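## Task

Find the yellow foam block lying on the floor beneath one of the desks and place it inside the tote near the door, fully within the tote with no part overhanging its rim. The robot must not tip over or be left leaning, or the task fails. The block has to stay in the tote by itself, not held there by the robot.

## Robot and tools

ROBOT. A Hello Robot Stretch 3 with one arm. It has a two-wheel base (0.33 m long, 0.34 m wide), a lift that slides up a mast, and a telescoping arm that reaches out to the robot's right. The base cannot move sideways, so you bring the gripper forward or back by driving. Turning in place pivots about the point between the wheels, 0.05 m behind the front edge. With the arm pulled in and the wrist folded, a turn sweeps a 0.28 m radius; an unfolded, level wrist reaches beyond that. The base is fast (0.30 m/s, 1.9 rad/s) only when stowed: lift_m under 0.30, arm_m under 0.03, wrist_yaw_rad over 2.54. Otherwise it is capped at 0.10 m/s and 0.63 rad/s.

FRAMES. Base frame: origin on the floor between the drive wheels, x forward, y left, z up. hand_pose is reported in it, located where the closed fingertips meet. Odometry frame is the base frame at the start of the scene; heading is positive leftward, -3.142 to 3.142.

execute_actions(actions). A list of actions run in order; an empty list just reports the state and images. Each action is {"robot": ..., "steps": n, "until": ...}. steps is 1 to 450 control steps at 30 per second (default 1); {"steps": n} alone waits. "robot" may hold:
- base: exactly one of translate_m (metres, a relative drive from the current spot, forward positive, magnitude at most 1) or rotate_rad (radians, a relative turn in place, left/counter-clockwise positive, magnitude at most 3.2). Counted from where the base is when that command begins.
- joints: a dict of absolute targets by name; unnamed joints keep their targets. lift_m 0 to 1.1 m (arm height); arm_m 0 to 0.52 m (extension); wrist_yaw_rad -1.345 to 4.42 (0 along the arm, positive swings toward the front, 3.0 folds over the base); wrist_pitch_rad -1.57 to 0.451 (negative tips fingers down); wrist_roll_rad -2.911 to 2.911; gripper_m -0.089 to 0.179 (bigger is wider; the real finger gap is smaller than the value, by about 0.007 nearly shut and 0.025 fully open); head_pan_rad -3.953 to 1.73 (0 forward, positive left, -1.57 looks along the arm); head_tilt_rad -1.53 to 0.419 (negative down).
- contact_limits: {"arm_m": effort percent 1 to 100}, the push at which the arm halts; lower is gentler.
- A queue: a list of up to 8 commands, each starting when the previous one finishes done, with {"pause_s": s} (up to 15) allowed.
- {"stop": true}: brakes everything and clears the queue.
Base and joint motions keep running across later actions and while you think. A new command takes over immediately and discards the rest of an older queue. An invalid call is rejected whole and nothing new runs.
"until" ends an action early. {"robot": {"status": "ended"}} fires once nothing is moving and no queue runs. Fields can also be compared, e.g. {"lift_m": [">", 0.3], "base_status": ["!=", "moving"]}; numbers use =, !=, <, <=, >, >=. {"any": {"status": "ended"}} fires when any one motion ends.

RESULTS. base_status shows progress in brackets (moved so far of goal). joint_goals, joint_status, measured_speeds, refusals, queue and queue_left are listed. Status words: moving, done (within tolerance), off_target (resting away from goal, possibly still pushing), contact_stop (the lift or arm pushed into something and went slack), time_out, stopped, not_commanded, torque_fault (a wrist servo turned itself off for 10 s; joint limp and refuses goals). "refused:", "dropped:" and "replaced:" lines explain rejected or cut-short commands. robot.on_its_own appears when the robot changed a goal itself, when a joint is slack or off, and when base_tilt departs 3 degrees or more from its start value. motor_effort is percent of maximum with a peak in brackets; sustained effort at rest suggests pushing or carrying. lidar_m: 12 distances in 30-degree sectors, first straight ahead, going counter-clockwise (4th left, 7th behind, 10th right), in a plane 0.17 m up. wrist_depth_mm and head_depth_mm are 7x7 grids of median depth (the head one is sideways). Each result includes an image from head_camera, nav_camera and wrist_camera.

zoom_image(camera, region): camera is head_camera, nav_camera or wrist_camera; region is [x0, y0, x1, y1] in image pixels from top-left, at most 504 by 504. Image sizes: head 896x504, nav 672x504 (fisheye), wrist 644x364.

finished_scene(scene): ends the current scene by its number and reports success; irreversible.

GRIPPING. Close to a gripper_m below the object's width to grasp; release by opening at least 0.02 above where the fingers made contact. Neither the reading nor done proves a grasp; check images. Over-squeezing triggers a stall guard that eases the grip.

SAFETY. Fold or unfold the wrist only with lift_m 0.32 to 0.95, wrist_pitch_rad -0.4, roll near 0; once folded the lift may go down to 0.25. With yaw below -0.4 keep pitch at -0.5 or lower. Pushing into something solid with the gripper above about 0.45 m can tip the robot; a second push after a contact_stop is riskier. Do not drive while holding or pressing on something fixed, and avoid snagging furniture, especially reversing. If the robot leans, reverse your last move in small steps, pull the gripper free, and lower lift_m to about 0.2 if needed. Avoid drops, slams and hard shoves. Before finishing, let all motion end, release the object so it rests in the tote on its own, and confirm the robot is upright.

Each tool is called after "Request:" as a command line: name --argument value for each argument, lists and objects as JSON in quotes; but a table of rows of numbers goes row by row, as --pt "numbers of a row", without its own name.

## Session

Request:
execute_actions --actions '[{"robot":{"joints":{"head_tilt_rad":-0.6}},"steps":450,"until":{"robot":{"status":"ended"}}}]'

Request:
execute_actions --actions '[{"robot":{"joints":{"head_pan_rad":-1.6}},"steps":450,"until":{"robot":{"status":"ended"}}}]'

Request:
execute_actions --actions '[{"robot":{"joints":{"head_pan_rad":-3.1}},"steps":450,"until":{"robot":{"status":"ended"}}}]'

Scene clock: 0.93 s.
robot.base_odometry: x=+0.000 y=+0.000 heading=+0.000 (m, m, rad; robot's odometry frame)
robot.turned_by_wheels: +0.000 (rad since the last result)
robot.turned_by_imu: +0.000 (rad since the last result)
robot.base_tilt: forward=-1.7 right=-0.3 (deg)
robot.lidar_m: 1.35 1.82 1.09 0.73 0.67 0.68 0.86 1.60 1.68 1.14 1.06 1.07
robot.head_depth_mm: 1116 1193 1287 1389 1508 1475 1267 / 1230 1321 1426 1571 1670 1472 1270 / 1351 1477 1614 1783 1756 1480 1262 / 1516 1676 1855 2025 1759 1469 1259 / 1737 1936 2150 2178 1746 1467 1253 / 1762 1932 2130 2170 1740 1453 1254 / 1665 1784 1959 2088 1743 1456 1244
robot.base_status: not_commanded
robot.joint_positions: lift_m=+0.322 arm_m=-0.002 wrist_yaw_rad=+3.056 wrist_pitch_rad=-0.592 wrist_roll_rad=-0.019 gripper_m=+0.037 head_pan_rad=+0.005 head_tilt_rad=-0.592
robot.joint_goals: lift_m=+0.322 arm_m=-0.002 wrist_yaw_rad=+3.056 wrist_pitch_rad=-0.592 wrist_roll_rad=-0.019 gripper_m=+0.037 head_pan_rad=+0.005 head_tilt_rad=-0.600
robot.joint_status: lift_m=not_commanded arm_m=not_commanded wrist_yaw_rad=not_commanded wrist_pitch_rad=not_commanded wrist_roll_rad=not_commanded gripper_m=not_commanded head_pan_rad=not_commanded head_tilt_rad=done
robot.measured_speeds: translate_m=+0.000 rotate_rad=+0.000 lift_m=+0.000 arm_m=+0.000 wrist_yaw_rad=+0.000 wrist_pitch_rad=+0.000 wrist_roll_rad=+0.000 head_pan_rad=+0.000 head_tilt_rad=+0.000
robot: refusals=0 queue=done queue_left=0
robot.motor_effort: left_wheel=-1(1) right_wheel=+0(0) lift_m=+29(29) arm_m=+0(0) wrist_yaw_rad=+0(2) wrist_pitch_rad=+5(5) wrist_roll_rad=+0(0) gripper_m=-1(0) head_pan_rad=+0(1) head_tilt_rad=-2(22) (%)
robot.hand_pose: x=-0.0042 y=+0.0554 z=+0.2975 quat_wxyz=(+0.234, +0.678, +0.180, +0.673) (m; robot's base frame)
robot.wrist_depth_mm: 543 595 750 852 - - - / 572 654 - 929 969 975 978 / 613 721 - 776 777 765 755 / 625 650 661 646 644 628 643 / 549 554 562 567 575 553 552 / 498 - - - 490 483 480 / - - - - 415 424 417
pictures: head_camera (sideways: a quarter turn clockwise sets it upright), nav_camera (sideways: a quarter turn counterclockwise sets it upright), wrist_camera
camera_calibration (this result's frames):
head_camera: T_world_to_cam=[[-0.580538, -0.0145155, -0.814104, 1.08365], [0.0122914, 0.999571, -0.0265874, 0.0368198], [0.81414, -0.0254415, -0.58011, 0.7063], [0, 0, 0, 1]] pos_world=[0.0536225, -0.00310494, 1.29292]
nav_camera: T_world_to_cam=[[0.581057, -0.00897919, 0.813814, -1.02436], [-0.0483132, -0.998556, 0.0234777, 0.0285152], [0.812428, -0.0529598, -0.580651, 0.710907], [0, 0, 0, 1]] pos_world=[0.019026, 0.0569257, 1.24575]
wrist_camera: T_world_to_cam=[[0.999572, -0.0189874, 0.0222752, 0.00213441], [0.00368189, -0.673425, -0.739246, 0.297619], [0.0290371, 0.739011, -0.673067, 0.32866], [0, 0, 0, 1]] pos_world=[-0.0127726, -0.0424192, 0.441176]
Images, in order (width x height): head_camera 896x504, nav_camera 672x504, wrist_camera 644x364.

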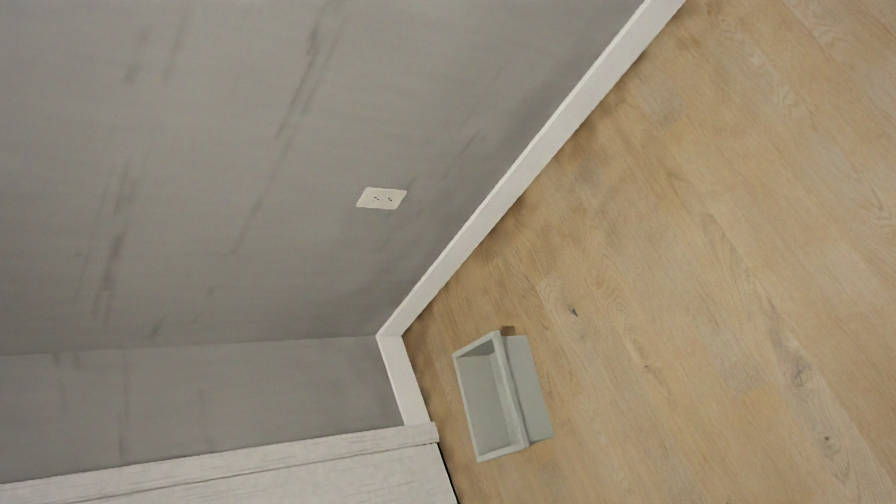

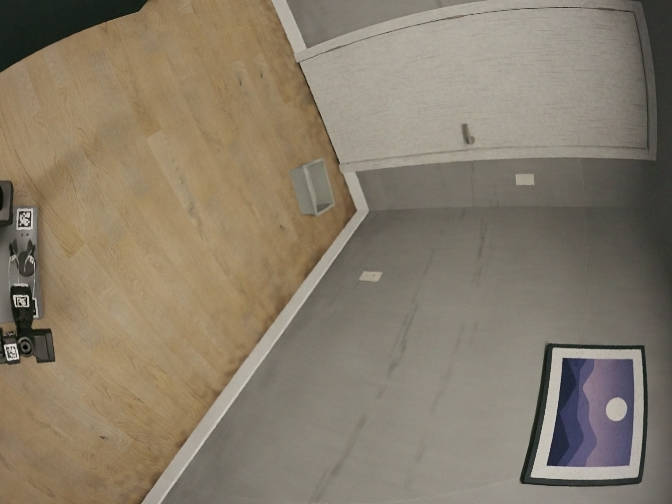

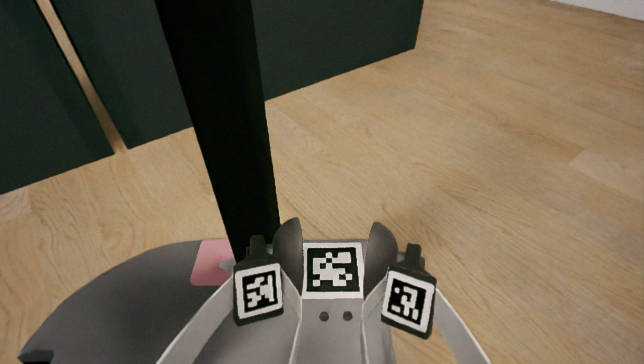

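Scene clock: 2.30 s.
robot.base_odometry: x=+0.000 y=+0.000 heading=+0.000 (m, m, rad; robot's odometry frame)
robot.turned_by_wheels: +0.000 (rad since the last result)
robot.turned_by_imu: +0.000 (rad since the last result)
robot.base_tilt: forward=-1.8 right=-0.2 (deg)
robot.lidar_m: 1.34 1.82 1.09 0.72 0.67 0.68 0.86 1.60 1.67 1.14 1.06 1.07
robot.head_depth_mm: 1464 1657 1934 2144 1784 1484 1268 / 1344 1518 1730 1984 1763 1464 1274 / 1245 1387 1562 1791 1766 1472 1270 / 1159 1278 1425 1631 1719 1473 1257 / 1078 1185 1307 1469 1642 1455 1254 / 1012 1111 1222 1351 1526 1462 1253 / 955 1036 1137 1250 1391 1453 1249
robot.base_status: not_commanded
robot.joint_positions: lift_m=+0.322 arm_m=-0.002 wrist_yaw_rad=+3.056 wrist_pitch_rad=-0.592 wrist_roll_rad=-0.019 gripper_m=+0.037 head_pan_rad=-1.593 head_tilt_rad=-0.592
robot.joint_goals: lift_m=+0.322 arm_m=-0.002 wrist_yaw_rad=+3.056 wrist_pitch_rad=-0.592 wrist_roll_rad=-0.019 gripper_m=+0.037 head_pan_rad=-1.600 head_tilt_rad=-0.600
robot.joint_status: lift_m=not_commanded arm_m=not_commanded wrist_yaw_rad=not_commanded wrist_pitch_rad=not_commanded wrist_roll_rad=not_commanded gripper_m=not_commanded head_pan_rad=done head_tilt_rad=done
robot.measured_speeds: translate_m=+0.000 rotate_rad=+0.000 lift_m=+0.000 arm_m=+0.000 wrist_yaw_rad=+0.000 wrist_pitch_rad=+0.000 wrist_roll_rad=+0.000 head_pan_rad=+0.000 head_tilt_rad=+0.000
robot: refusals=0 queue=done queue_left=0
robot.motor_effort: left_wheel=-1(1) right_wheel=+0(1) lift_m=+29(29) arm_m=+0(0) wrist_yaw_rad=+0(1) wrist_pitch_rad=+5(5) wrist_roll_rad=+0(0) gripper_m=+0(0) head_pan_rad=-5(56) head_tilt_rad=-2(2) (%)
robot.hand_pose: x=-0.0042 y=+0.0554 z=+0.2975 quat_wxyz=(+0.234, +0.678, +0.180, +0.673) (m; robot's base frame)
robot.wrist_depth_mm: 548 584 739 868 - - - / 570 654 - 936 984 992 992 / 607 715 - 794 763 767 787 / 628 638 642 651 638 636 641 / 553 552 569 560 568 552 551 / 488 - - - 495 476 488 / - - - - 413 427 431
pictures: head_camera (sideways: a quarter turn clockwise sets it upright), nav_camera (sideways: a quarter turn counterclockwise sets it upright), wrist_camera
camera_calibration (this result's frames):
head_camera: T_world_to_cam=[[0.00115905, 0.581007, -0.813898, 1.07984], [0.998876, -0.039246, -0.0265935, 0.0308096], [-0.0473933, -0.812952, -0.580399, 0.71193], [0, 0, 0, 1]] pos_world=[0.00171412, -0.0474182, 1.2929]
nav_camera: T_world_to_cam=[[-0.0246592, -0.580891, 0.813608, -1.02039], [-0.996889, 0.0752284, 0.0234966, 0.0342769], [-0.0748554, -0.810497, -0.580939, 0.716694], [0, 0, 0, 1]] pos_world=[0.0626566, -0.0144372, 1.24575]
wrist_camera: T_world_to_cam=[[0.999572, -0.0189874, 0.0222752, 0.00213442], [0.00368189, -0.673425, -0.739246, 0.297619], [0.0290371, 0.739011, -0.673067, 0.328661], [0, 0, 0, 1]] pos_world=[-0.0127726, -0.0424193, 0.441176]
Images, in order (width x height): head_camera 896x504, nav_camera 672x504, wrist_camera 644x364.

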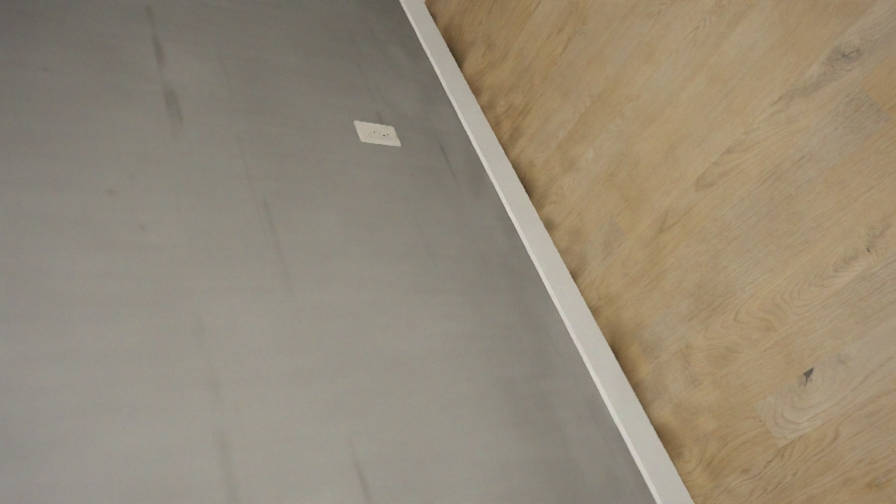

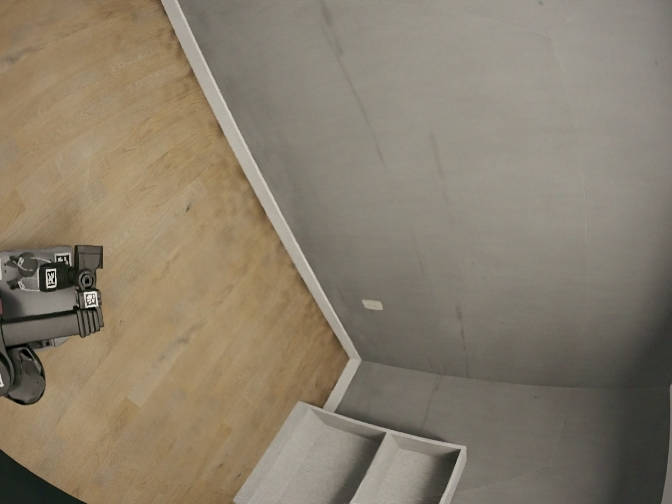

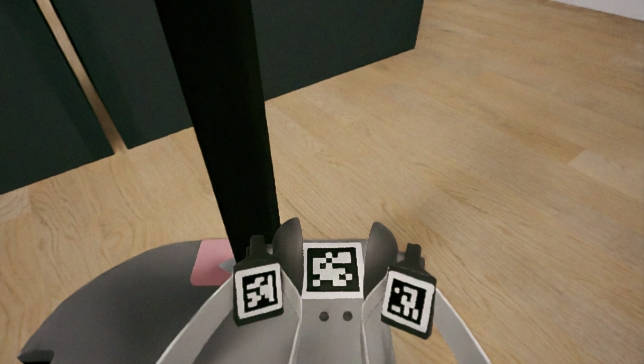

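Scene clock: 3.63 s.
robot.base_odometry: x=+0.000 y=+0.000 heading=+0.000 (m, m, rad; robot's odometry frame)
robot.turned_by_wheels: +0.000 (rad since the last result)
robot.turned_by_imu: +0.000 (rad since the last result)
robot.base_tilt: forward=-1.7 right=-0.2 (deg)
robot.lidar_m: 1.35 1.82 1.09 0.72 0.67 0.68 0.86 1.60 1.67 1.14 1.06 1.07
robot.head_depth_mm: 734 781 833 902 977 1065 1178 / 810 868 939 1021 1124 1241 1269 / 903 977 1069 1183 1319 1408 1258 / 1024 1127 1249 1391 1578 1470 1261 / 1179 1308 1477 1700 1762 1464 1257 / 1392 1582 1844 2029 1760 1464 1250 / 1646 1827 2025 2123 1740 1458 1258
robot.base_status: not_commanded
robot.joint_positions: lift_m=+0.322 arm_m=-0.002 wrist_yaw_rad=+3.056 wrist_pitch_rad=-0.592 wrist_roll_rad=-0.019 gripper_m=+0.037 head_pan_rad=-3.093 head_tilt_rad=-0.592
robot.joint_goals: lift_m=+0.322 arm_m=-0.002 wrist_yaw_rad=+3.056 wrist_pitch_rad=-0.592 wrist_roll_rad=-0.019 gripper_m=+0.037 head_pan_rad=-3.100 head_tilt_rad=-0.600
robot.joint_status: lift_m=not_commanded arm_m=not_commanded wrist_yaw_rad=not_commanded wrist_pitch_rad=not_commanded wrist_roll_rad=not_commanded gripper_m=not_commanded head_pan_rad=done head_tilt_rad=done
robot.measured_speeds: translate_m=+0.000 rotate_rad=+0.000 lift_m=+0.000 arm_m=+0.000 wrist_yaw_rad=+0.000 wrist_pitch_rad=+0.000 wrist_roll_rad=+0.000 head_pan_rad=+0.000 head_tilt_rad=+0.000
robot: refusals=0 queue=done queue_left=0
robot.motor_effort: left_wheel=-1(1) right_wheel=+0(0) lift_m=+29(29) arm_m=+0(0) wrist_yaw_rad=-1(1) wrist_pitch_rad=+5(5) wrist_roll_rad=+0(0) gripper_m=+0(0) head_pan_rad=-5(55) head_tilt_rad=-1(2) (%)
robot.hand_pose: x=-0.0042 y=+0.0554 z=+0.2975 quat_wxyz=(+0.234, +0.678, +0.180, +0.673) (m; robot's base frame)
robot.wrist_depth_mm: 540 604 769 847 - - - / 569 651 - 941 972 - 975 / 609 727 - 780 763 762 771 / 629 630 637 642 638 646 642 / 534 549 566 566 565 552 544 / 493 - - - 498 485 469 / - - - - 419 425 429
pictures: head_camera (sideways: a quarter turn clockwise sets it upright), nav_camera (sideways: a quarter turn counterclockwise sets it upright), wrist_camera
camera_calibration (this result's frames):
head_camera: T_world_to_cam=[[0.579676, 0.0399446, -0.813868, 1.07627], [0.0315113, -0.99915, -0.0265944, 0.0367117], [-0.814238, -0.0102298, -0.580441, 0.716663], [0, 0, 0, 1]] pos_world=[-0.0415092, 0.00102071, 1.2929]
nav_camera: T_world_to_cam=[[-0.581223, -0.0164952, 0.813577, -1.01696], [0.00452172, 0.999714, 0.0234994, 0.0281647], [-0.813732, 0.0173371, -0.580982, 0.721256], [0, 0, 0, 1]] pos_world=[-0.00429745, -0.0574361, 1.24575]
wrist_camera: T_world_to_cam=[[0.999572, -0.0189877, 0.022275, 0.00213445], [0.00368147, -0.673425, -0.739246, 0.297619], [0.0290372, 0.739011, -0.673067, 0.328661], [0, 0, 0, 1]] pos_world=[-0.0127726, -0.0424193, 0.441176]
Images, in order (width x height): head_camera 896x504, nav_camera 672x504, wrist_camera 644x364.

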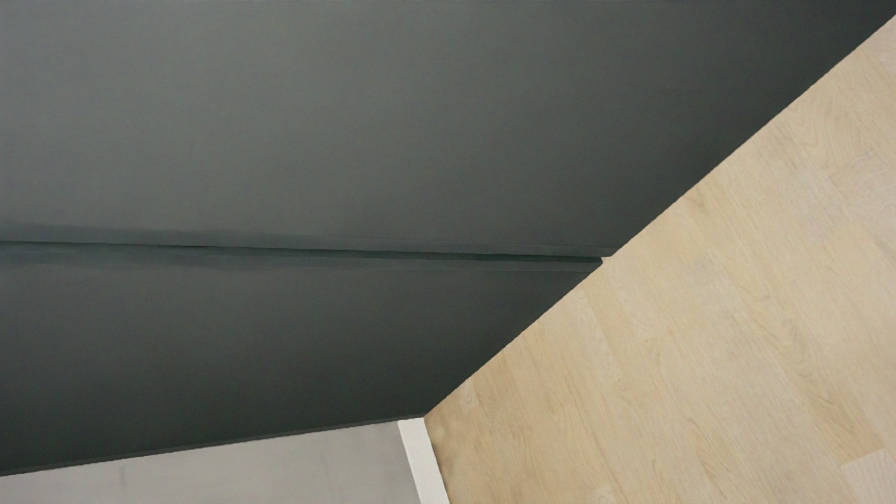

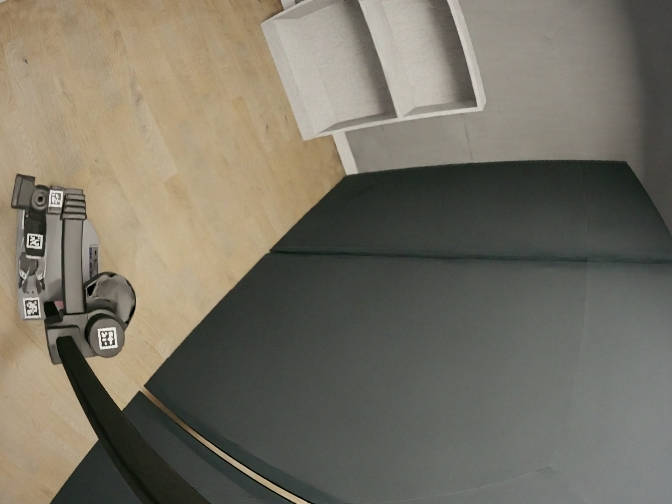

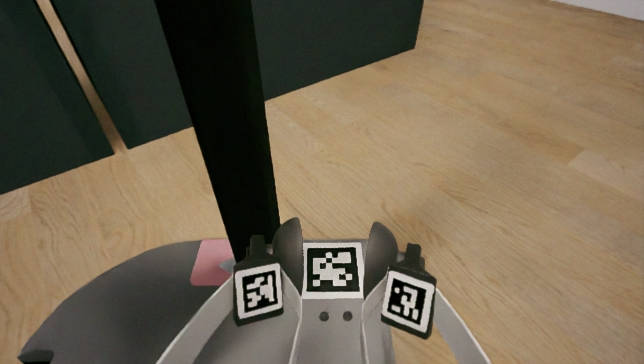

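Request:
execute_actions --actions '[{"robot":[{"base":{"rotate_rad":0.865},"joints":{"head_pan_rad":0.3,"lift_m":0.285,"wrist_pitch_rad":-0.4}},{"base":{"translate_m":1}},{"base":{"translate_m":0.38}},{"base":{"rotate_rad":1.335}}],"steps":450,"until":{"robot":{"status":"ended"}}}]'

Scene clock: 16.60 s.
robot.base_odometry: x=+0.895 y=+1.050 heading=+2.200 (m, m, rad; robot's odometry frame)
robot.turned_by_wheels: +2.200 (rad since the last result)
robot.turned_by_imu: +2.218 (rad since the last result)
robot.base_tilt: forward=-1.7 right=-0.3 (deg)
robot.lidar_m: 1.80 0.66 0.58 1.32 1.98 1.41 1.35 0.71 0.50 0.50 0.53 0.71
robot.head_depth_mm: 2833 3123 2978 2199 1779 1477 1270 / 2896 3197 2950 2200 1758 1477 1264 / 2890 3280 2895 2190 1758 1476 1248 / 3000 3340 2878 2183 1750 1469 1259 / 3162 3445 2869 2184 1745 1468 1261 / 3202 3576 2891 2092 1243 1323 1254 / 762 799 843 899 958 1025 1106
robot.base_status: done (rotate_rad +1.3349 of +1.3350)
robot.joint_positions: lift_m=+0.285 arm_m=-0.002 wrist_yaw_rad=+3.056 wrist_pitch_rad=-0.419 wrist_roll_rad=-0.019 gripper_m=+0.037 head_pan_rad=+0.293 head_tilt_rad=-0.594
robot.joint_goals: lift_m=+0.285 arm_m=-0.002 wrist_yaw_rad=+3.056 wrist_pitch_rad=-0.400 wrist_roll_rad=-0.019 gripper_m=+0.037 head_pan_rad=+0.300 head_tilt_rad=-0.600
robot.joint_status: lift_m=done arm_m=not_commanded wrist_yaw_rad=not_commanded wrist_pitch_rad=done wrist_roll_rad=not_commanded gripper_m=not_commanded head_pan_rad=done head_tilt_rad=done
robot.measured_speeds: translate_m=+0.000 rotate_rad=+0.000 lift_m=+0.000 arm_m=+0.000 wrist_yaw_rad=+0.000 wrist_pitch_rad=+0.000 wrist_roll_rad=+0.000 head_pan_rad=+0.000 head_tilt_rad=+0.000
robot: refusals=0 queue=done queue_left=0
robot.motor_effort: left_wheel=-3(8) right_wheel=+2(10) lift_m=+26(29) arm_m=-1(0) wrist_yaw_rad=+1(1) wrist_pitch_rad=+9(11) wrist_roll_rad=+0(0) gripper_m=+0(1) head_pan_rad=+5(56) head_tilt_rad=-2(2) (%)
robot.hand_pose: x=-0.0021 y=+0.0804 z=+0.2976 quat_wxyz=(+0.176, +0.691, +0.119, +0.691) (m; robot's base frame)
robot.wrist_depth_mm: - - - - - 660 477 / - - - - - 665 518 / - - - 991 - 668 561 / 766 772 - 801 795 650 610 / 621 624 614 625 652 622 629 / 515 527 - 533 537 521 523 / 457 - - - 432 449 449
pictures: head_camera (sideways: a quarter turn clockwise sets it upright), nav_camera (sideways: a quarter turn counterclockwise sets it upright), wrist_camera
camera_calibration (this result's frames):
head_camera: T_world_to_cam=[[-0.553755, -0.17921, -0.813166, 1.08227], [-0.272205, 0.961871, -0.0266153, 0.0385915], [0.786931, 0.20661, -0.581423, 0.708173], [0, 0, 0, 1]] pos_world=[0.0525328, 0.0105185, 1.29284]
nav_camera: T_world_to_cam=[[0.560926, 0.156831, 0.812875, -1.02301], [0.237374, -0.971132, 0.0235637, 0.0266606], [0.793105, 0.179738, -0.581961, 0.712728], [0, 0, 0, 1]] pos_world=[0.00223584, 0.0582262, 1.24573]
wrist_camera: T_world_to_cam=[[0.999161, -0.0236634, 0.0334132, -0.00244904], [0.0155083, -0.536544, -0.84373, 0.334664], [0.0378932, 0.843541, -0.535727, 0.260966], [0, 0, 0, 1]] pos_world=[-0.0126319, -0.0406314, 0.422254]
Images, in order (width x height): head_camera 896x504, nav_camera 672x504, wrist_camera 644x364.

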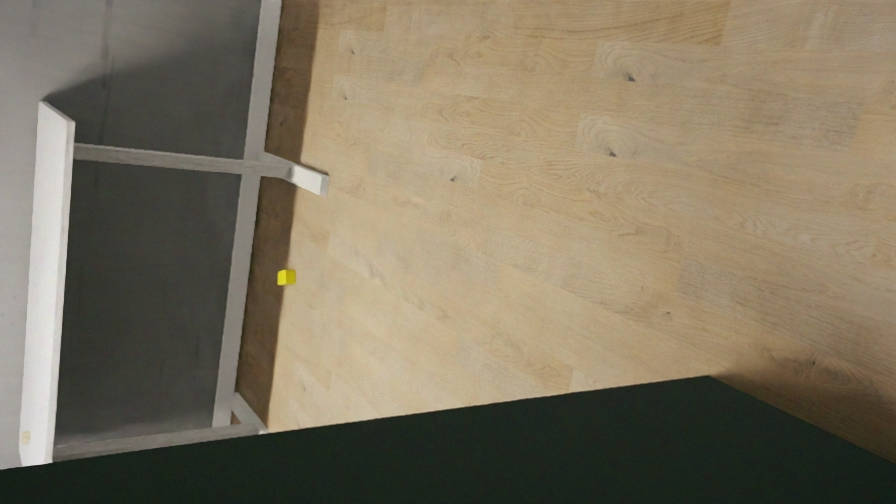

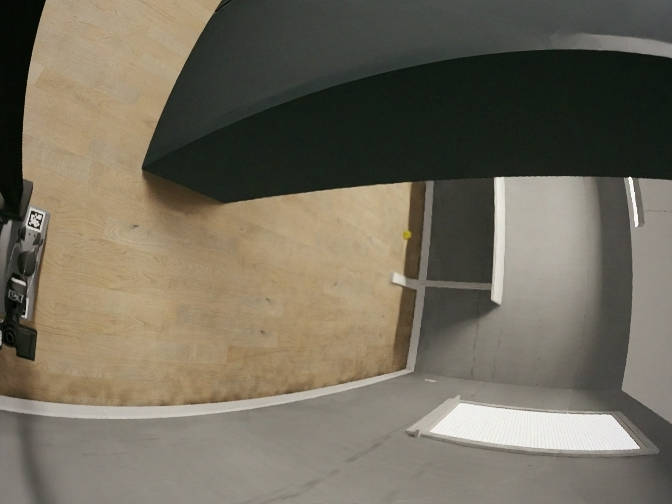

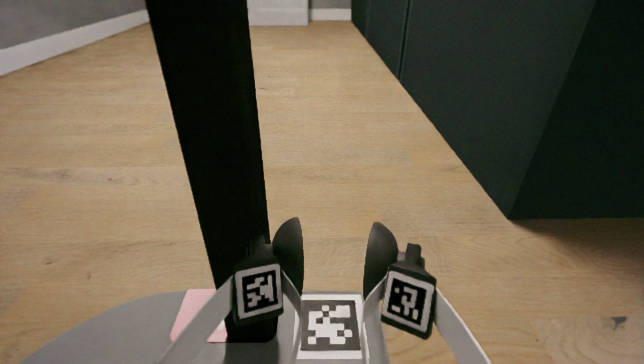

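Request:
execute_actions --actions '[{"robot":[{"base":{"translate_m":1.0},"joints":{"head_pan_rad":-1.57,"head_tilt_rad":-0.9}},{"base":{"rotate_rad":0.654}},{"base":{"translate_m":1.0}},{"base":{"translate_m":0.51}},{"base":{"rotate_rad":0.905},"joints":{"lift_m":0.34}},{"joints":{"wrist_yaw_rad":0,"gripper_m":0.16}},{"joints":{"wrist_pitch_rad":-0.9,"arm_m":0.15,"lift_m":0.3}}],"steps":450,"until":{"robot":{"status":"ended"}}},{"steps":450,"until":{"robot":{"status":"ended"}}}]'

Scene clock: 39.77 s.
robot.base_odometry: x=-1.141 y=+2.288 heading=-2.525 (m, m, rad; robot's odometry frame)
robot.turned_by_wheels: +1.559 (rad since the last result)
robot.turned_by_imu: +1.578 (rad since the last result)
robot.base_tilt: forward=-1.6 right=-0.3 (deg)
robot.lidar_m: 1.93 2.20 1.46 1.57 1.43 1.44 1.36 1.40 0.86 1.19 1.22 1.06
robot.head_depth_mm: 705 574 517 1313 1387 1254 1143 / 703 571 504 1594 1415 1263 1145 / 699 569 502 1602 1414 - 1146 / 696 567 501 1599 1388 1244 1149 / 693 567 500 1597 1405 1257 1137 / 690 564 498 1591 1395 1248 1132 / 687 560 496 1588 1393 1248 1132
robot.base_status: done (rotate_rad +0.9049 of +0.9050)
robot.joint_positions: lift_m=+0.300 arm_m=+0.150 wrist_yaw_rad=+0.001 wrist_pitch_rad=-0.906 wrist_roll_rad=-0.019 gripper_m=+0.160 head_pan_rad=-1.563 head_tilt_rad=-0.889
robot.joint_goals: lift_m=+0.300 arm_m=+0.150 wrist_yaw_rad=+0.000 wrist_pitch_rad=-0.900 wrist_roll_rad=-0.019 gripper_m=+0.160 head_pan_rad=-1.570 head_tilt_rad=-0.900
robot.joint_status: lift_m=done arm_m=done wrist_yaw_rad=done wrist_pitch_rad=done wrist_roll_rad=not_commanded gripper_m=done head_pan_rad=done head_tilt_rad=done
robot.measured_speeds: translate_m=+0.000 rotate_rad=+0.000 lift_m=+0.000 arm_m=+0.000 wrist_yaw_rad=+0.000 wrist_pitch_rad=+0.000 wrist_roll_rad=+0.000 head_pan_rad=+0.000 head_tilt_rad=+0.000
robot: refusals=0 queue=done queue_left=0
robot.motor_effort: left_wheel=-3(8) right_wheel=+1(9) lift_m=+26(32) arm_m=+2(3) wrist_yaw_rad=-1(2) wrist_pitch_rad=+3(9) wrist_roll_rad=+0(0) gripper_m=+0(89) head_pan_rad=-4(56) head_tilt_rad=-3(16) (%)
robot.hand_pose: x=-0.0215 y=-0.4338 z=+0.2223 quat_wxyz=(+0.642, +0.313, -0.629, -0.307) (m; robot's base frame)
robot.wrist_depth_mm: 606 615 603 598 580 585 481 / 537 544 531 539 527 533 471 / 494 488 479 450 478 478 456 / 455 448 447 444 439 439 424 / 408 417 408 401 406 397 398 / 380 - 375 375 369 371 368 / 353 353 351 349 352 345 346
pictures: head_camera (sideways: a quarter turn clockwise sets it upright), nav_camera (sideways: a quarter turn counterclockwise sets it upright), wrist_camera
camera_calibration (this result's frames):
head_camera: T_world_to_cam=[[-0.0174762, 0.793536, -0.608272, 0.811972], [0.999534, -0.00135944, -0.030491, 0.0358685], [-0.0250226, -0.608522, -0.793143, 0.988495], [0, 0, 0, 1]] pos_world=[0.00307308, -0.0427595, 1.27901]
nav_camera: T_world_to_cam=[[-0.00601799, -0.794008, 0.607877, -0.752392], [-0.9986, 0.0367142, 0.0380699, 0.0153266], [-0.0525456, -0.606797, -0.793118, 0.992523], [0, 0, 0, 1]] pos_world=[0.0629299, 0.00429265, 1.24397]
wrist_camera: T_world_to_cam=[[-0.997496, -0.0707252, 0.000678264, -0.0487417], [-0.06175, 0.866155, -0.495947, 0.525084], [0.0344884, -0.494746, -0.868353, 0.148405], [0, 0, 0, 1]] pos_world=[-0.0213139, -0.384829, 0.389315]
Images, in order (width x height): head_camera 896x504, nav_camera 672x504, wrist_camera 644x364.

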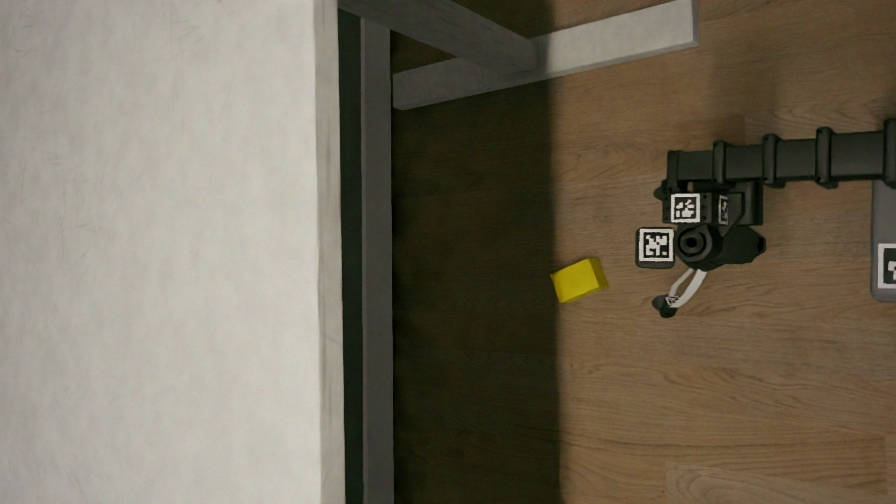

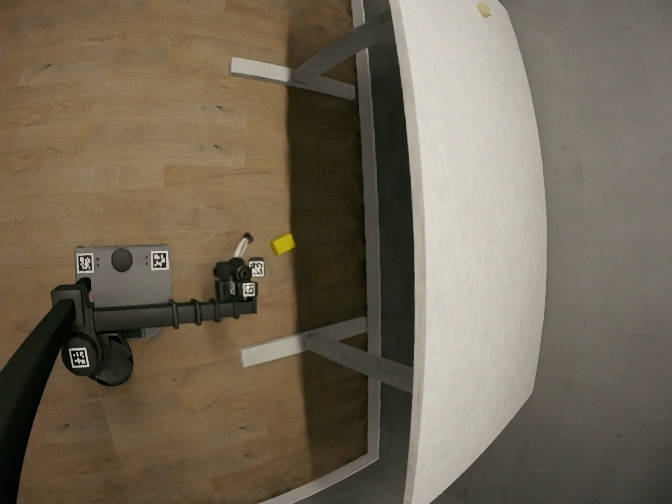

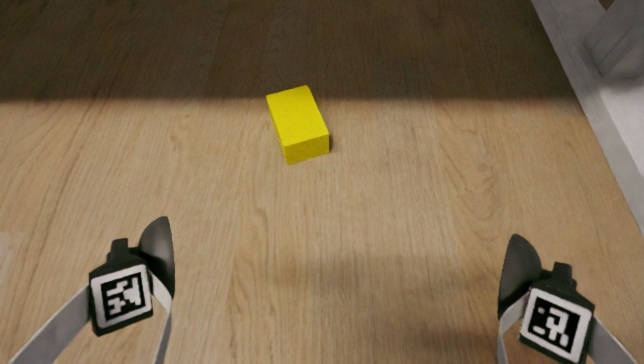

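Request:
execute_actions --actions '[{"robot":{"joints":{"arm_m":0.4,"wrist_yaw_rad":0.37,"lift_m":0.17}},"steps":450,"until":{"robot":{"status":"ended"}}}]'

Scene clock: 43.37 s.
robot.base_odometry: x=-1.141 y=+2.288 heading=-2.525 (m, m, rad; robot's odometry frame)
robot.turned_by_wheels: +0.000 (rad since the last result)
robot.turned_by_imu: +0.000 (rad since the last result)
robot.base_tilt: forward=-1.7 right=-0.2 (deg)
robot.lidar_m: 1.93 2.20 1.46 1.57 1.43 1.44 1.36 1.40 0.86 1.19 1.22 1.06
robot.head_depth_mm: 705 574 517 1306 1397 1250 1145 / 703 573 504 1595 1412 1256 1138 / 698 570 503 1606 1420 1264 1143 / 696 568 502 1596 1357 1255 1147 / 691 565 499 1595 1385 1254 1137 / 690 564 498 1588 1407 1244 1137 / 687 563 496 1587 1395 1246 1127
robot.base_status: done (rotate_rad +0.9049 of +0.9050)
robot.joint_positions: lift_m=+0.170 arm_m=+0.400 wrist_yaw_rad=+0.369 wrist_pitch_rad=-0.907 wrist_roll_rad=-0.019 gripper_m=+0.160 head_pan_rad=-1.563 head_tilt_rad=-0.889
robot.joint_goals: lift_m=+0.170 arm_m=+0.400 wrist_yaw_rad=+0.370 wrist_pitch_rad=-0.900 wrist_roll_rad=-0.019 gripper_m=+0.160 head_pan_rad=-1.570 head_tilt_rad=-0.900
robot.joint_status: lift_m=done arm_m=done wrist_yaw_rad=done wrist_pitch_rad=done wrist_roll_rad=not_commanded gripper_m=done head_pan_rad=done head_tilt_rad=done
robot.measured_speeds: translate_m=+0.000 rotate_rad=+0.000 lift_m=+0.000 arm_m=+0.000 wrist_yaw_rad=+0.000 wrist_pitch_rad=+0.000 wrist_roll_rad=+0.000 head_pan_rad=+0.000 head_tilt_rad=+0.000
robot: refusals=0 queue=done queue_left=0
robot.motor_effort: left_wheel=-3(3) right_wheel=+1(2) lift_m=+26(26) arm_m=+2(2) wrist_yaw_rad=+0(1) wrist_pitch_rad=+3(3) wrist_roll_rad=+0(0) gripper_m=+1(1) head_pan_rad=-4(4) head_tilt_rad=-3(2) (%)
robot.hand_pose: x=+0.0285 y=-0.6744 z=+0.0922 quat_wxyz=(+0.687, +0.423, -0.561, -0.184) (m; robot's base frame)
robot.wrist_depth_mm: 397 393 388 389 384 382 378 / 356 352 345 347 350 345 337 / 318 318 319 315 310 311 309 / 292 291 291 285 285 285 283 / 268 272 267 219 262 262 262 / 248 - 246 201 247 243 242 / 229 230 229 191 228 224 229
pictures: head_camera (sideways: a quarter turn clockwise sets it upright), nav_camera (sideways: a quarter turn counterclockwise sets it upright), wrist_camera
camera_calibration (this result's frames):
head_camera: T_world_to_cam=[[-0.0174761, 0.793536, -0.608272, 0.811972], [0.999534, -0.00135955, -0.030491, 0.0358685], [-0.0250227, -0.608522, -0.793143, 0.988496], [0, 0, 0, 1]] pos_world=[0.00307307, -0.0427594, 1.27901]
nav_camera: T_world_to_cam=[[-0.00601808, -0.794008, 0.607877, -0.752392], [-0.9986, 0.0367143, 0.0380699, 0.0153265], [-0.0525456, -0.606797, -0.793118, 0.992523], [0, 0, 0, 1]] pos_world=[0.0629299, 0.00429265, 1.24397]
wrist_camera: T_world_to_cam=[[-0.905312, -0.424746, 0.000610064, -0.257186], [-0.369308, 0.78644, -0.4951, 0.626889], [0.209812, -0.448446, -0.868836, -0.0590496], [0, 0, 0, 1]] pos_world=[0.0110711, -0.62873, 0.259226]
Images, in order (width x height): head_camera 896x504, nav_camera 672x504, wrist_camera 644x364.

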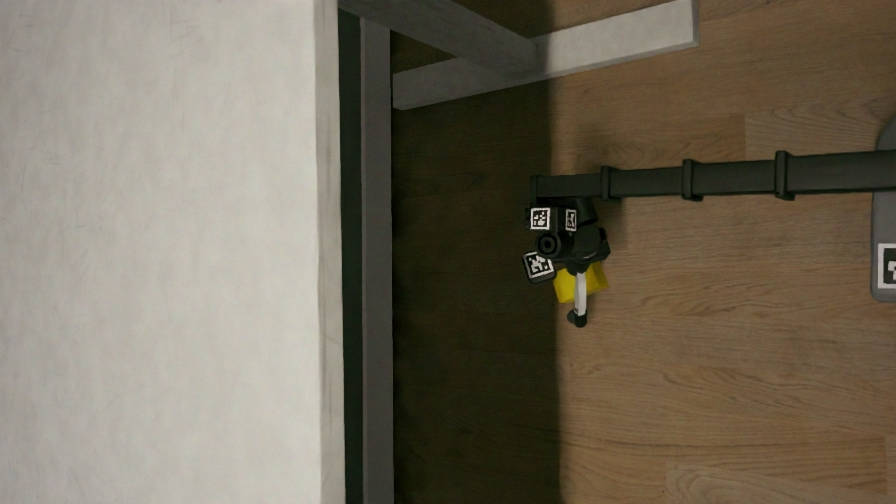

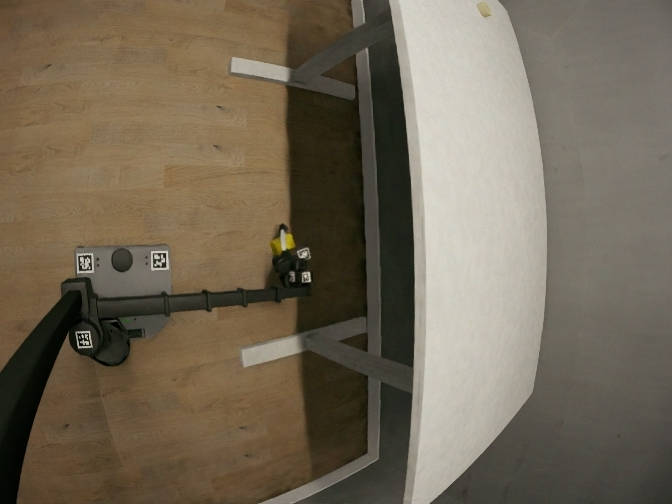

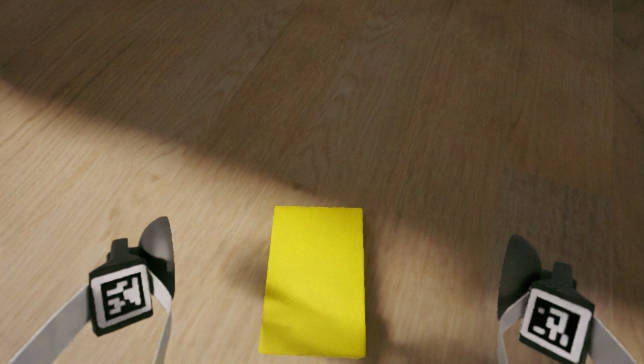

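Request:
execute_actions --actions '[{"robot":[{"base":{"translate_m":0.014},"joints":{"lift_m":0.115,"arm_m":0.395}},{"joints":{"gripper_m":0.015}},{"joints":{"lift_m":0.2}}],"steps":450,"until":{"robot":{"status":"ended"}}}]'

Scene clock: 48.47 s.
robot.base_odometry: x=-1.152 y=+2.279 heading=-2.525 (m, m, rad; robot's odometry frame)
robot.turned_by_wheels: +0.000 (rad since the last result)
robot.turned_by_imu: +0.000 (rad since the last result)
robot.base_tilt: forward=-1.8 right=-0.2 (deg)
robot.lidar_m: 1.93 2.18 1.46 1.52 1.44 1.45 1.38 1.41 0.86 1.19 1.22 1.05
robot.head_depth_mm: 706 574 507 1350 1373 1253 1146 / 702 572 504 1593 1409 1267 1141 / 700 570 503 1610 1414 1263 1147 / 696 568 500 1598 1360 1253 1149 / 695 566 499 1595 1406 1254 1138 / 690 564 498 1589 1400 1248 1136 / 686 561 496 1580 1402 1251 1134
robot.base_status: done (translate_m +0.0140 of +0.0140)
robot.joint_positions: lift_m=+0.200 arm_m=+0.395 wrist_yaw_rad=+0.369 wrist_pitch_rad=-0.909 wrist_roll_rad=-0.019 gripper_m=+0.016 head_pan_rad=-1.563 head_tilt_rad=-0.889
robot.joint_goals: lift_m=+0.200 arm_m=+0.395 wrist_yaw_rad=+0.370 wrist_pitch_rad=-0.900 wrist_roll_rad=-0.019 gripper_m=+0.015 head_pan_rad=-1.570 head_tilt_rad=-0.900
robot.joint_status: lift_m=done arm_m=done wrist_yaw_rad=done wrist_pitch_rad=done wrist_roll_rad=not_commanded gripper_m=done head_pan_rad=done head_tilt_rad=done
robot.measured_speeds: translate_m=+0.000 rotate_rad=+0.000 lift_m=+0.000 arm_m=+0.000 wrist_yaw_rad=+0.000 wrist_pitch_rad=+0.000 wrist_roll_rad=+0.000 head_pan_rad=+0.000 head_tilt_rad=+0.000
robot: refusals=0 queue=done queue_left=0
robot.motor_effort: left_wheel=-2(4) right_wheel=+2(7) lift_m=+33(38) arm_m=-2(1) wrist_yaw_rad=+0(1) wrist_pitch_rad=+4(4) wrist_roll_rad=+0(0) gripper_m=-20(98) head_pan_rad=-4(5) head_tilt_rad=-2(2) (%)
robot.hand_pose: x=+0.0284 y=-0.6695 z=+0.1217 quat_wxyz=(+0.687, +0.423, -0.561, -0.185) (m; robot's base frame)
robot.wrist_depth_mm: 446 438 437 430 429 427 421 / 397 399 394 384 392 380 384 / 363 356 354 355 346 348 343 / 327 323 325 169 315 318 315 / 302 298 302 156 288 291 292 / 278 276 - 145 144 274 270 / 262 259 257 135 139 254 249
pictures: head_camera (sideways: a quarter turn clockwise sets it upright), nav_camera (sideways: a quarter turn counterclockwise sets it upright), wrist_camera
camera_calibration (this result's frames):
head_camera: T_world_to_cam=[[-0.0174762, 0.793536, -0.608272, 0.811972], [0.999534, -0.00135944, -0.030491, 0.0358685], [-0.0250226, -0.608522, -0.793143, 0.988495], [0, 0, 0, 1]] pos_world=[0.00307308, -0.0427594, 1.27901]
nav_camera: T_world_to_cam=[[-0.00601799, -0.794008, 0.607877, -0.752392], [-0.9986, 0.0367142, 0.0380699, 0.0153265], [-0.0525456, -0.606797, -0.793118, 0.992523], [0, 0, 0, 1]] pos_world=[0.0629299, 0.00429265, 1.24397]
wrist_camera: T_world_to_cam=[[-0.905312, -0.424747, 0.000488939, -0.255232], [-0.369617, 0.787238, -0.493598, 0.637955], [0.209269, -0.447041, -0.86969, -0.0301305], [0, 0, 0, 1]] pos_world=[0.01104, -0.624101, 0.288814]
Images, in order (width x height): head_camera 896x504, nav_camera 672x504, wrist_camera 644x364.

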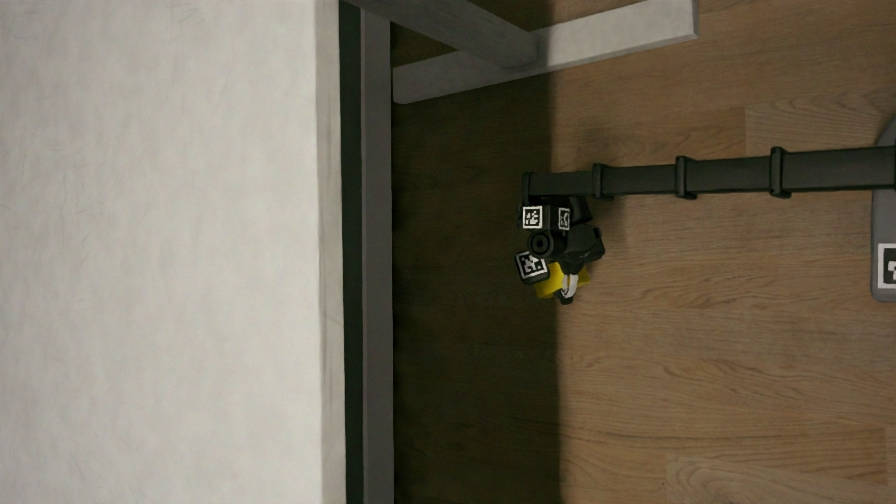

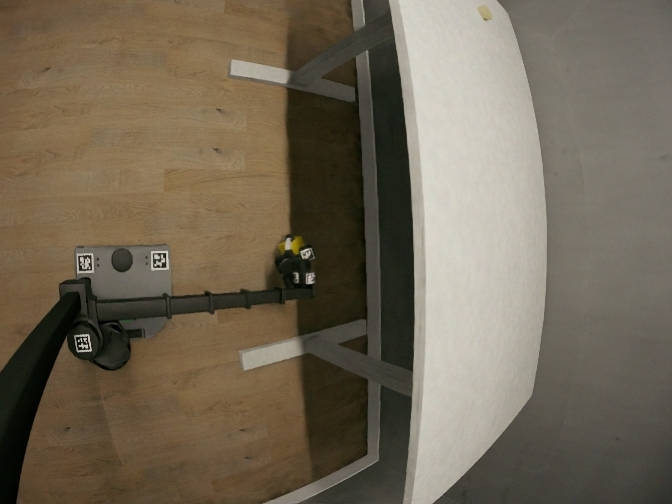

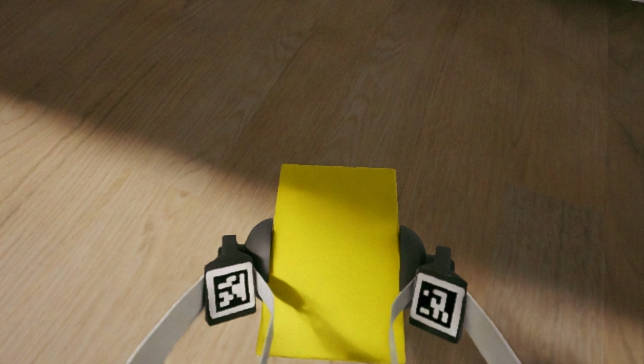

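Request:
execute_actions --actions '[{"robot":[{"joints":{"arm_m":0,"lift_m":0.34,"wrist_pitch_rad":-0.4,"head_pan_rad":0,"head_tilt_rad":-0.7}},{"joints":{"wrist_yaw_rad":2.7},"base":{"rotate_rad":1.1}},{"joints":{"lift_m":0.285},"base":{"rotate_rad":1.18}},{"base":{"translate_m":1.0}},{"base":{"translate_m":0.4}},{"base":{"rotate_rad":-0.72}}],"steps":450,"until":{"robot":{"status":"ended"}}},{"steps":450,"until":{"robot":{"status":"ended"}}}]'

Scene clock: 68.37 s.
robot.base_odometry: x=+0.206 y=+1.940 heading=-0.965 (m, m, rad; robot's odometry frame)
robot.turned_by_wheels: +1.560 (rad since the last result)
robot.turned_by_imu: +1.578 (rad since the last result)
robot.base_tilt: forward=-1.6 right=-0.3 (deg)
robot.lidar_m: 2.46 0.81 0.56 0.53 0.54 0.71 1.71 1.89 2.46 1.39 0.51 0.57
robot.head_depth_mm: 2205 2499 2380 1945 1525 1176 1168 / 2208 2486 2402 1919 1601 1377 1207 / 2204 2470 2385 1894 1594 1374 1204 / 2178 2467 2382 1893 1595 1367 1204 / 2182 2429 2314 1892 1587 1361 1200 / 2167 2408 2364 1902 1580 1356 1189 / 2129 2318 2171 1857 1572 1354 1193
robot.base_status: done (rotate_rad -0.7199 of -0.7200)
robot.joint_positions: lift_m=+0.285 arm_m=+0.000 wrist_yaw_rad=+2.699 wrist_pitch_rad=-0.422 wrist_roll_rad=-0.019 gripper_m=+0.016 head_pan_rad=-0.007 head_tilt_rad=-0.703
robot.joint_goals: lift_m=+0.285 arm_m=+0.000 wrist_yaw_rad=+2.700 wrist_pitch_rad=-0.400 wrist_roll_rad=-0.019 gripper_m=+0.015 head_pan_rad=+0.000 head_tilt_rad=-0.700
robot.joint_status: lift_m=done arm_m=done wrist_yaw_rad=done wrist_pitch_rad=done wrist_roll_rad=not_commanded gripper_m=done head_pan_rad=done head_tilt_rad=done
robot.measured_speeds: translate_m=+0.000 rotate_rad=+0.000 lift_m=+0.000 arm_m=+0.000 wrist_yaw_rad=+0.000 wrist_pitch_rad=+0.000 wrist_roll_rad=+0.000 head_pan_rad=+0.000 head_tilt_rad=+0.000
robot: refusals=0 queue=done queue_left=0
robot.motor_effort: left_wheel=+0(6) right_wheel=-2(9) lift_m=+26(38) arm_m=-2(2) wrist_yaw_rad=+0(2) wrist_pitch_rad=+10(10) wrist_roll_rad=+0(0) gripper_m=-20(20) head_pan_rad=+5(56) head_tilt_rad=+1(14) (%)
robot.hand_pose: x=+0.0747 y=+0.0571 z=+0.2969 quat_wxyz=(+0.297, +0.701, -0.004, +0.649) (m; robot's base frame)
robot.wrist_depth_mm: 453 490 537 592 684 793 920 / 478 514 581 672 752 879 - / 522 557 633 730 814 935 - / - 602 676 169 750 770 792 / - 619 657 157 608 615 633 / - 520 - 145 145 521 522 / 442 - - 135 139 444 449
pictures: head_camera (sideways: a quarter turn clockwise sets it upright), nav_camera (sideways: a quarter turn counterclockwise sets it upright), wrist_camera
camera_calibration (this result's frames):
head_camera: T_world_to_cam=[[-0.667636, -0.00700555, -0.744455, 0.993397], [0.0211229, 0.999375, -0.0283477, 0.0390537], [0.744188, -0.034651, -0.667071, 0.819848], [0, 0, 0, 1]] pos_world=[0.052281, -0.00366142, 1.28754]
nav_camera: T_world_to_cam=[[0.66784, -0.0164934, 0.744122, -0.934041], [-0.0572525, -0.997931, 0.0292643, 0.0210401], [0.742099, -0.0621467, -0.667403, 0.824186], [0, 0, 0, 1]] pos_world=[0.0133674, 0.0568114, 1.24449]
wrist_camera: T_world_to_cam=[[0.927776, -0.371656, 0.0332177, -0.0544585], [-0.174387, -0.51058, -0.84196, 0.332497], [0.32988, 0.775358, -0.538516, 0.260258], [0, 0, 0, 1]] pos_world=[0.0226546, -0.0522665, 0.421911]
Images, in order (width x height): head_camera 896x504, nav_camera 672x504, wrist_camera 644x364.

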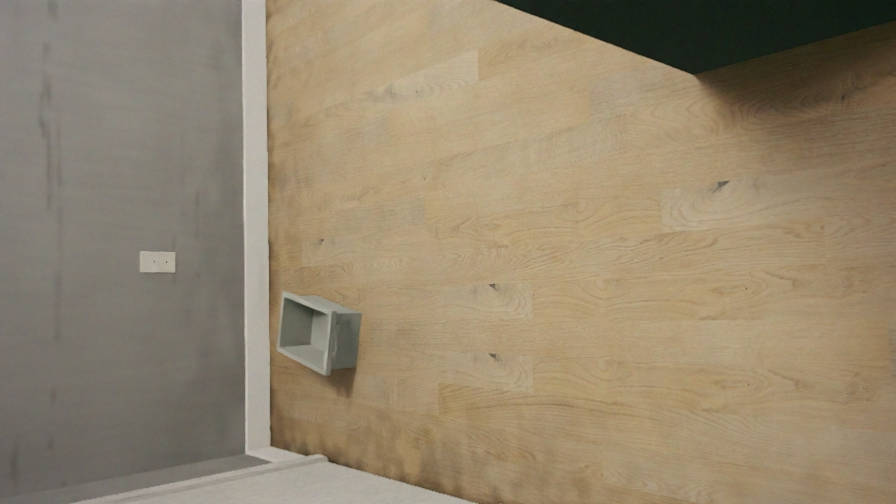

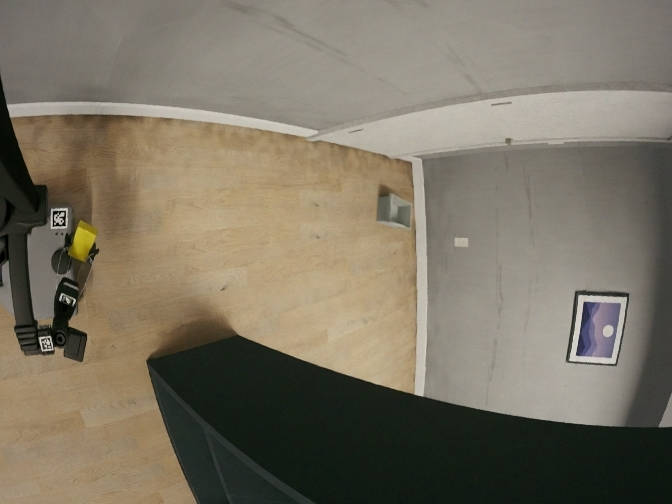

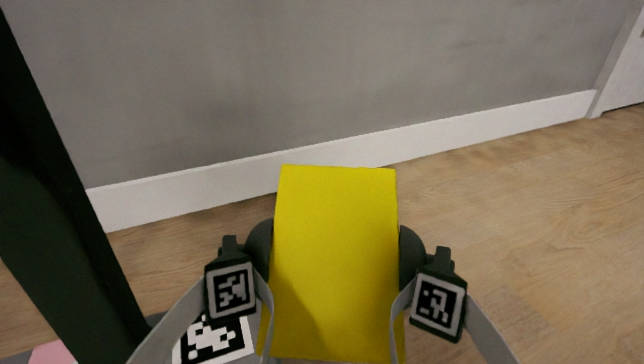

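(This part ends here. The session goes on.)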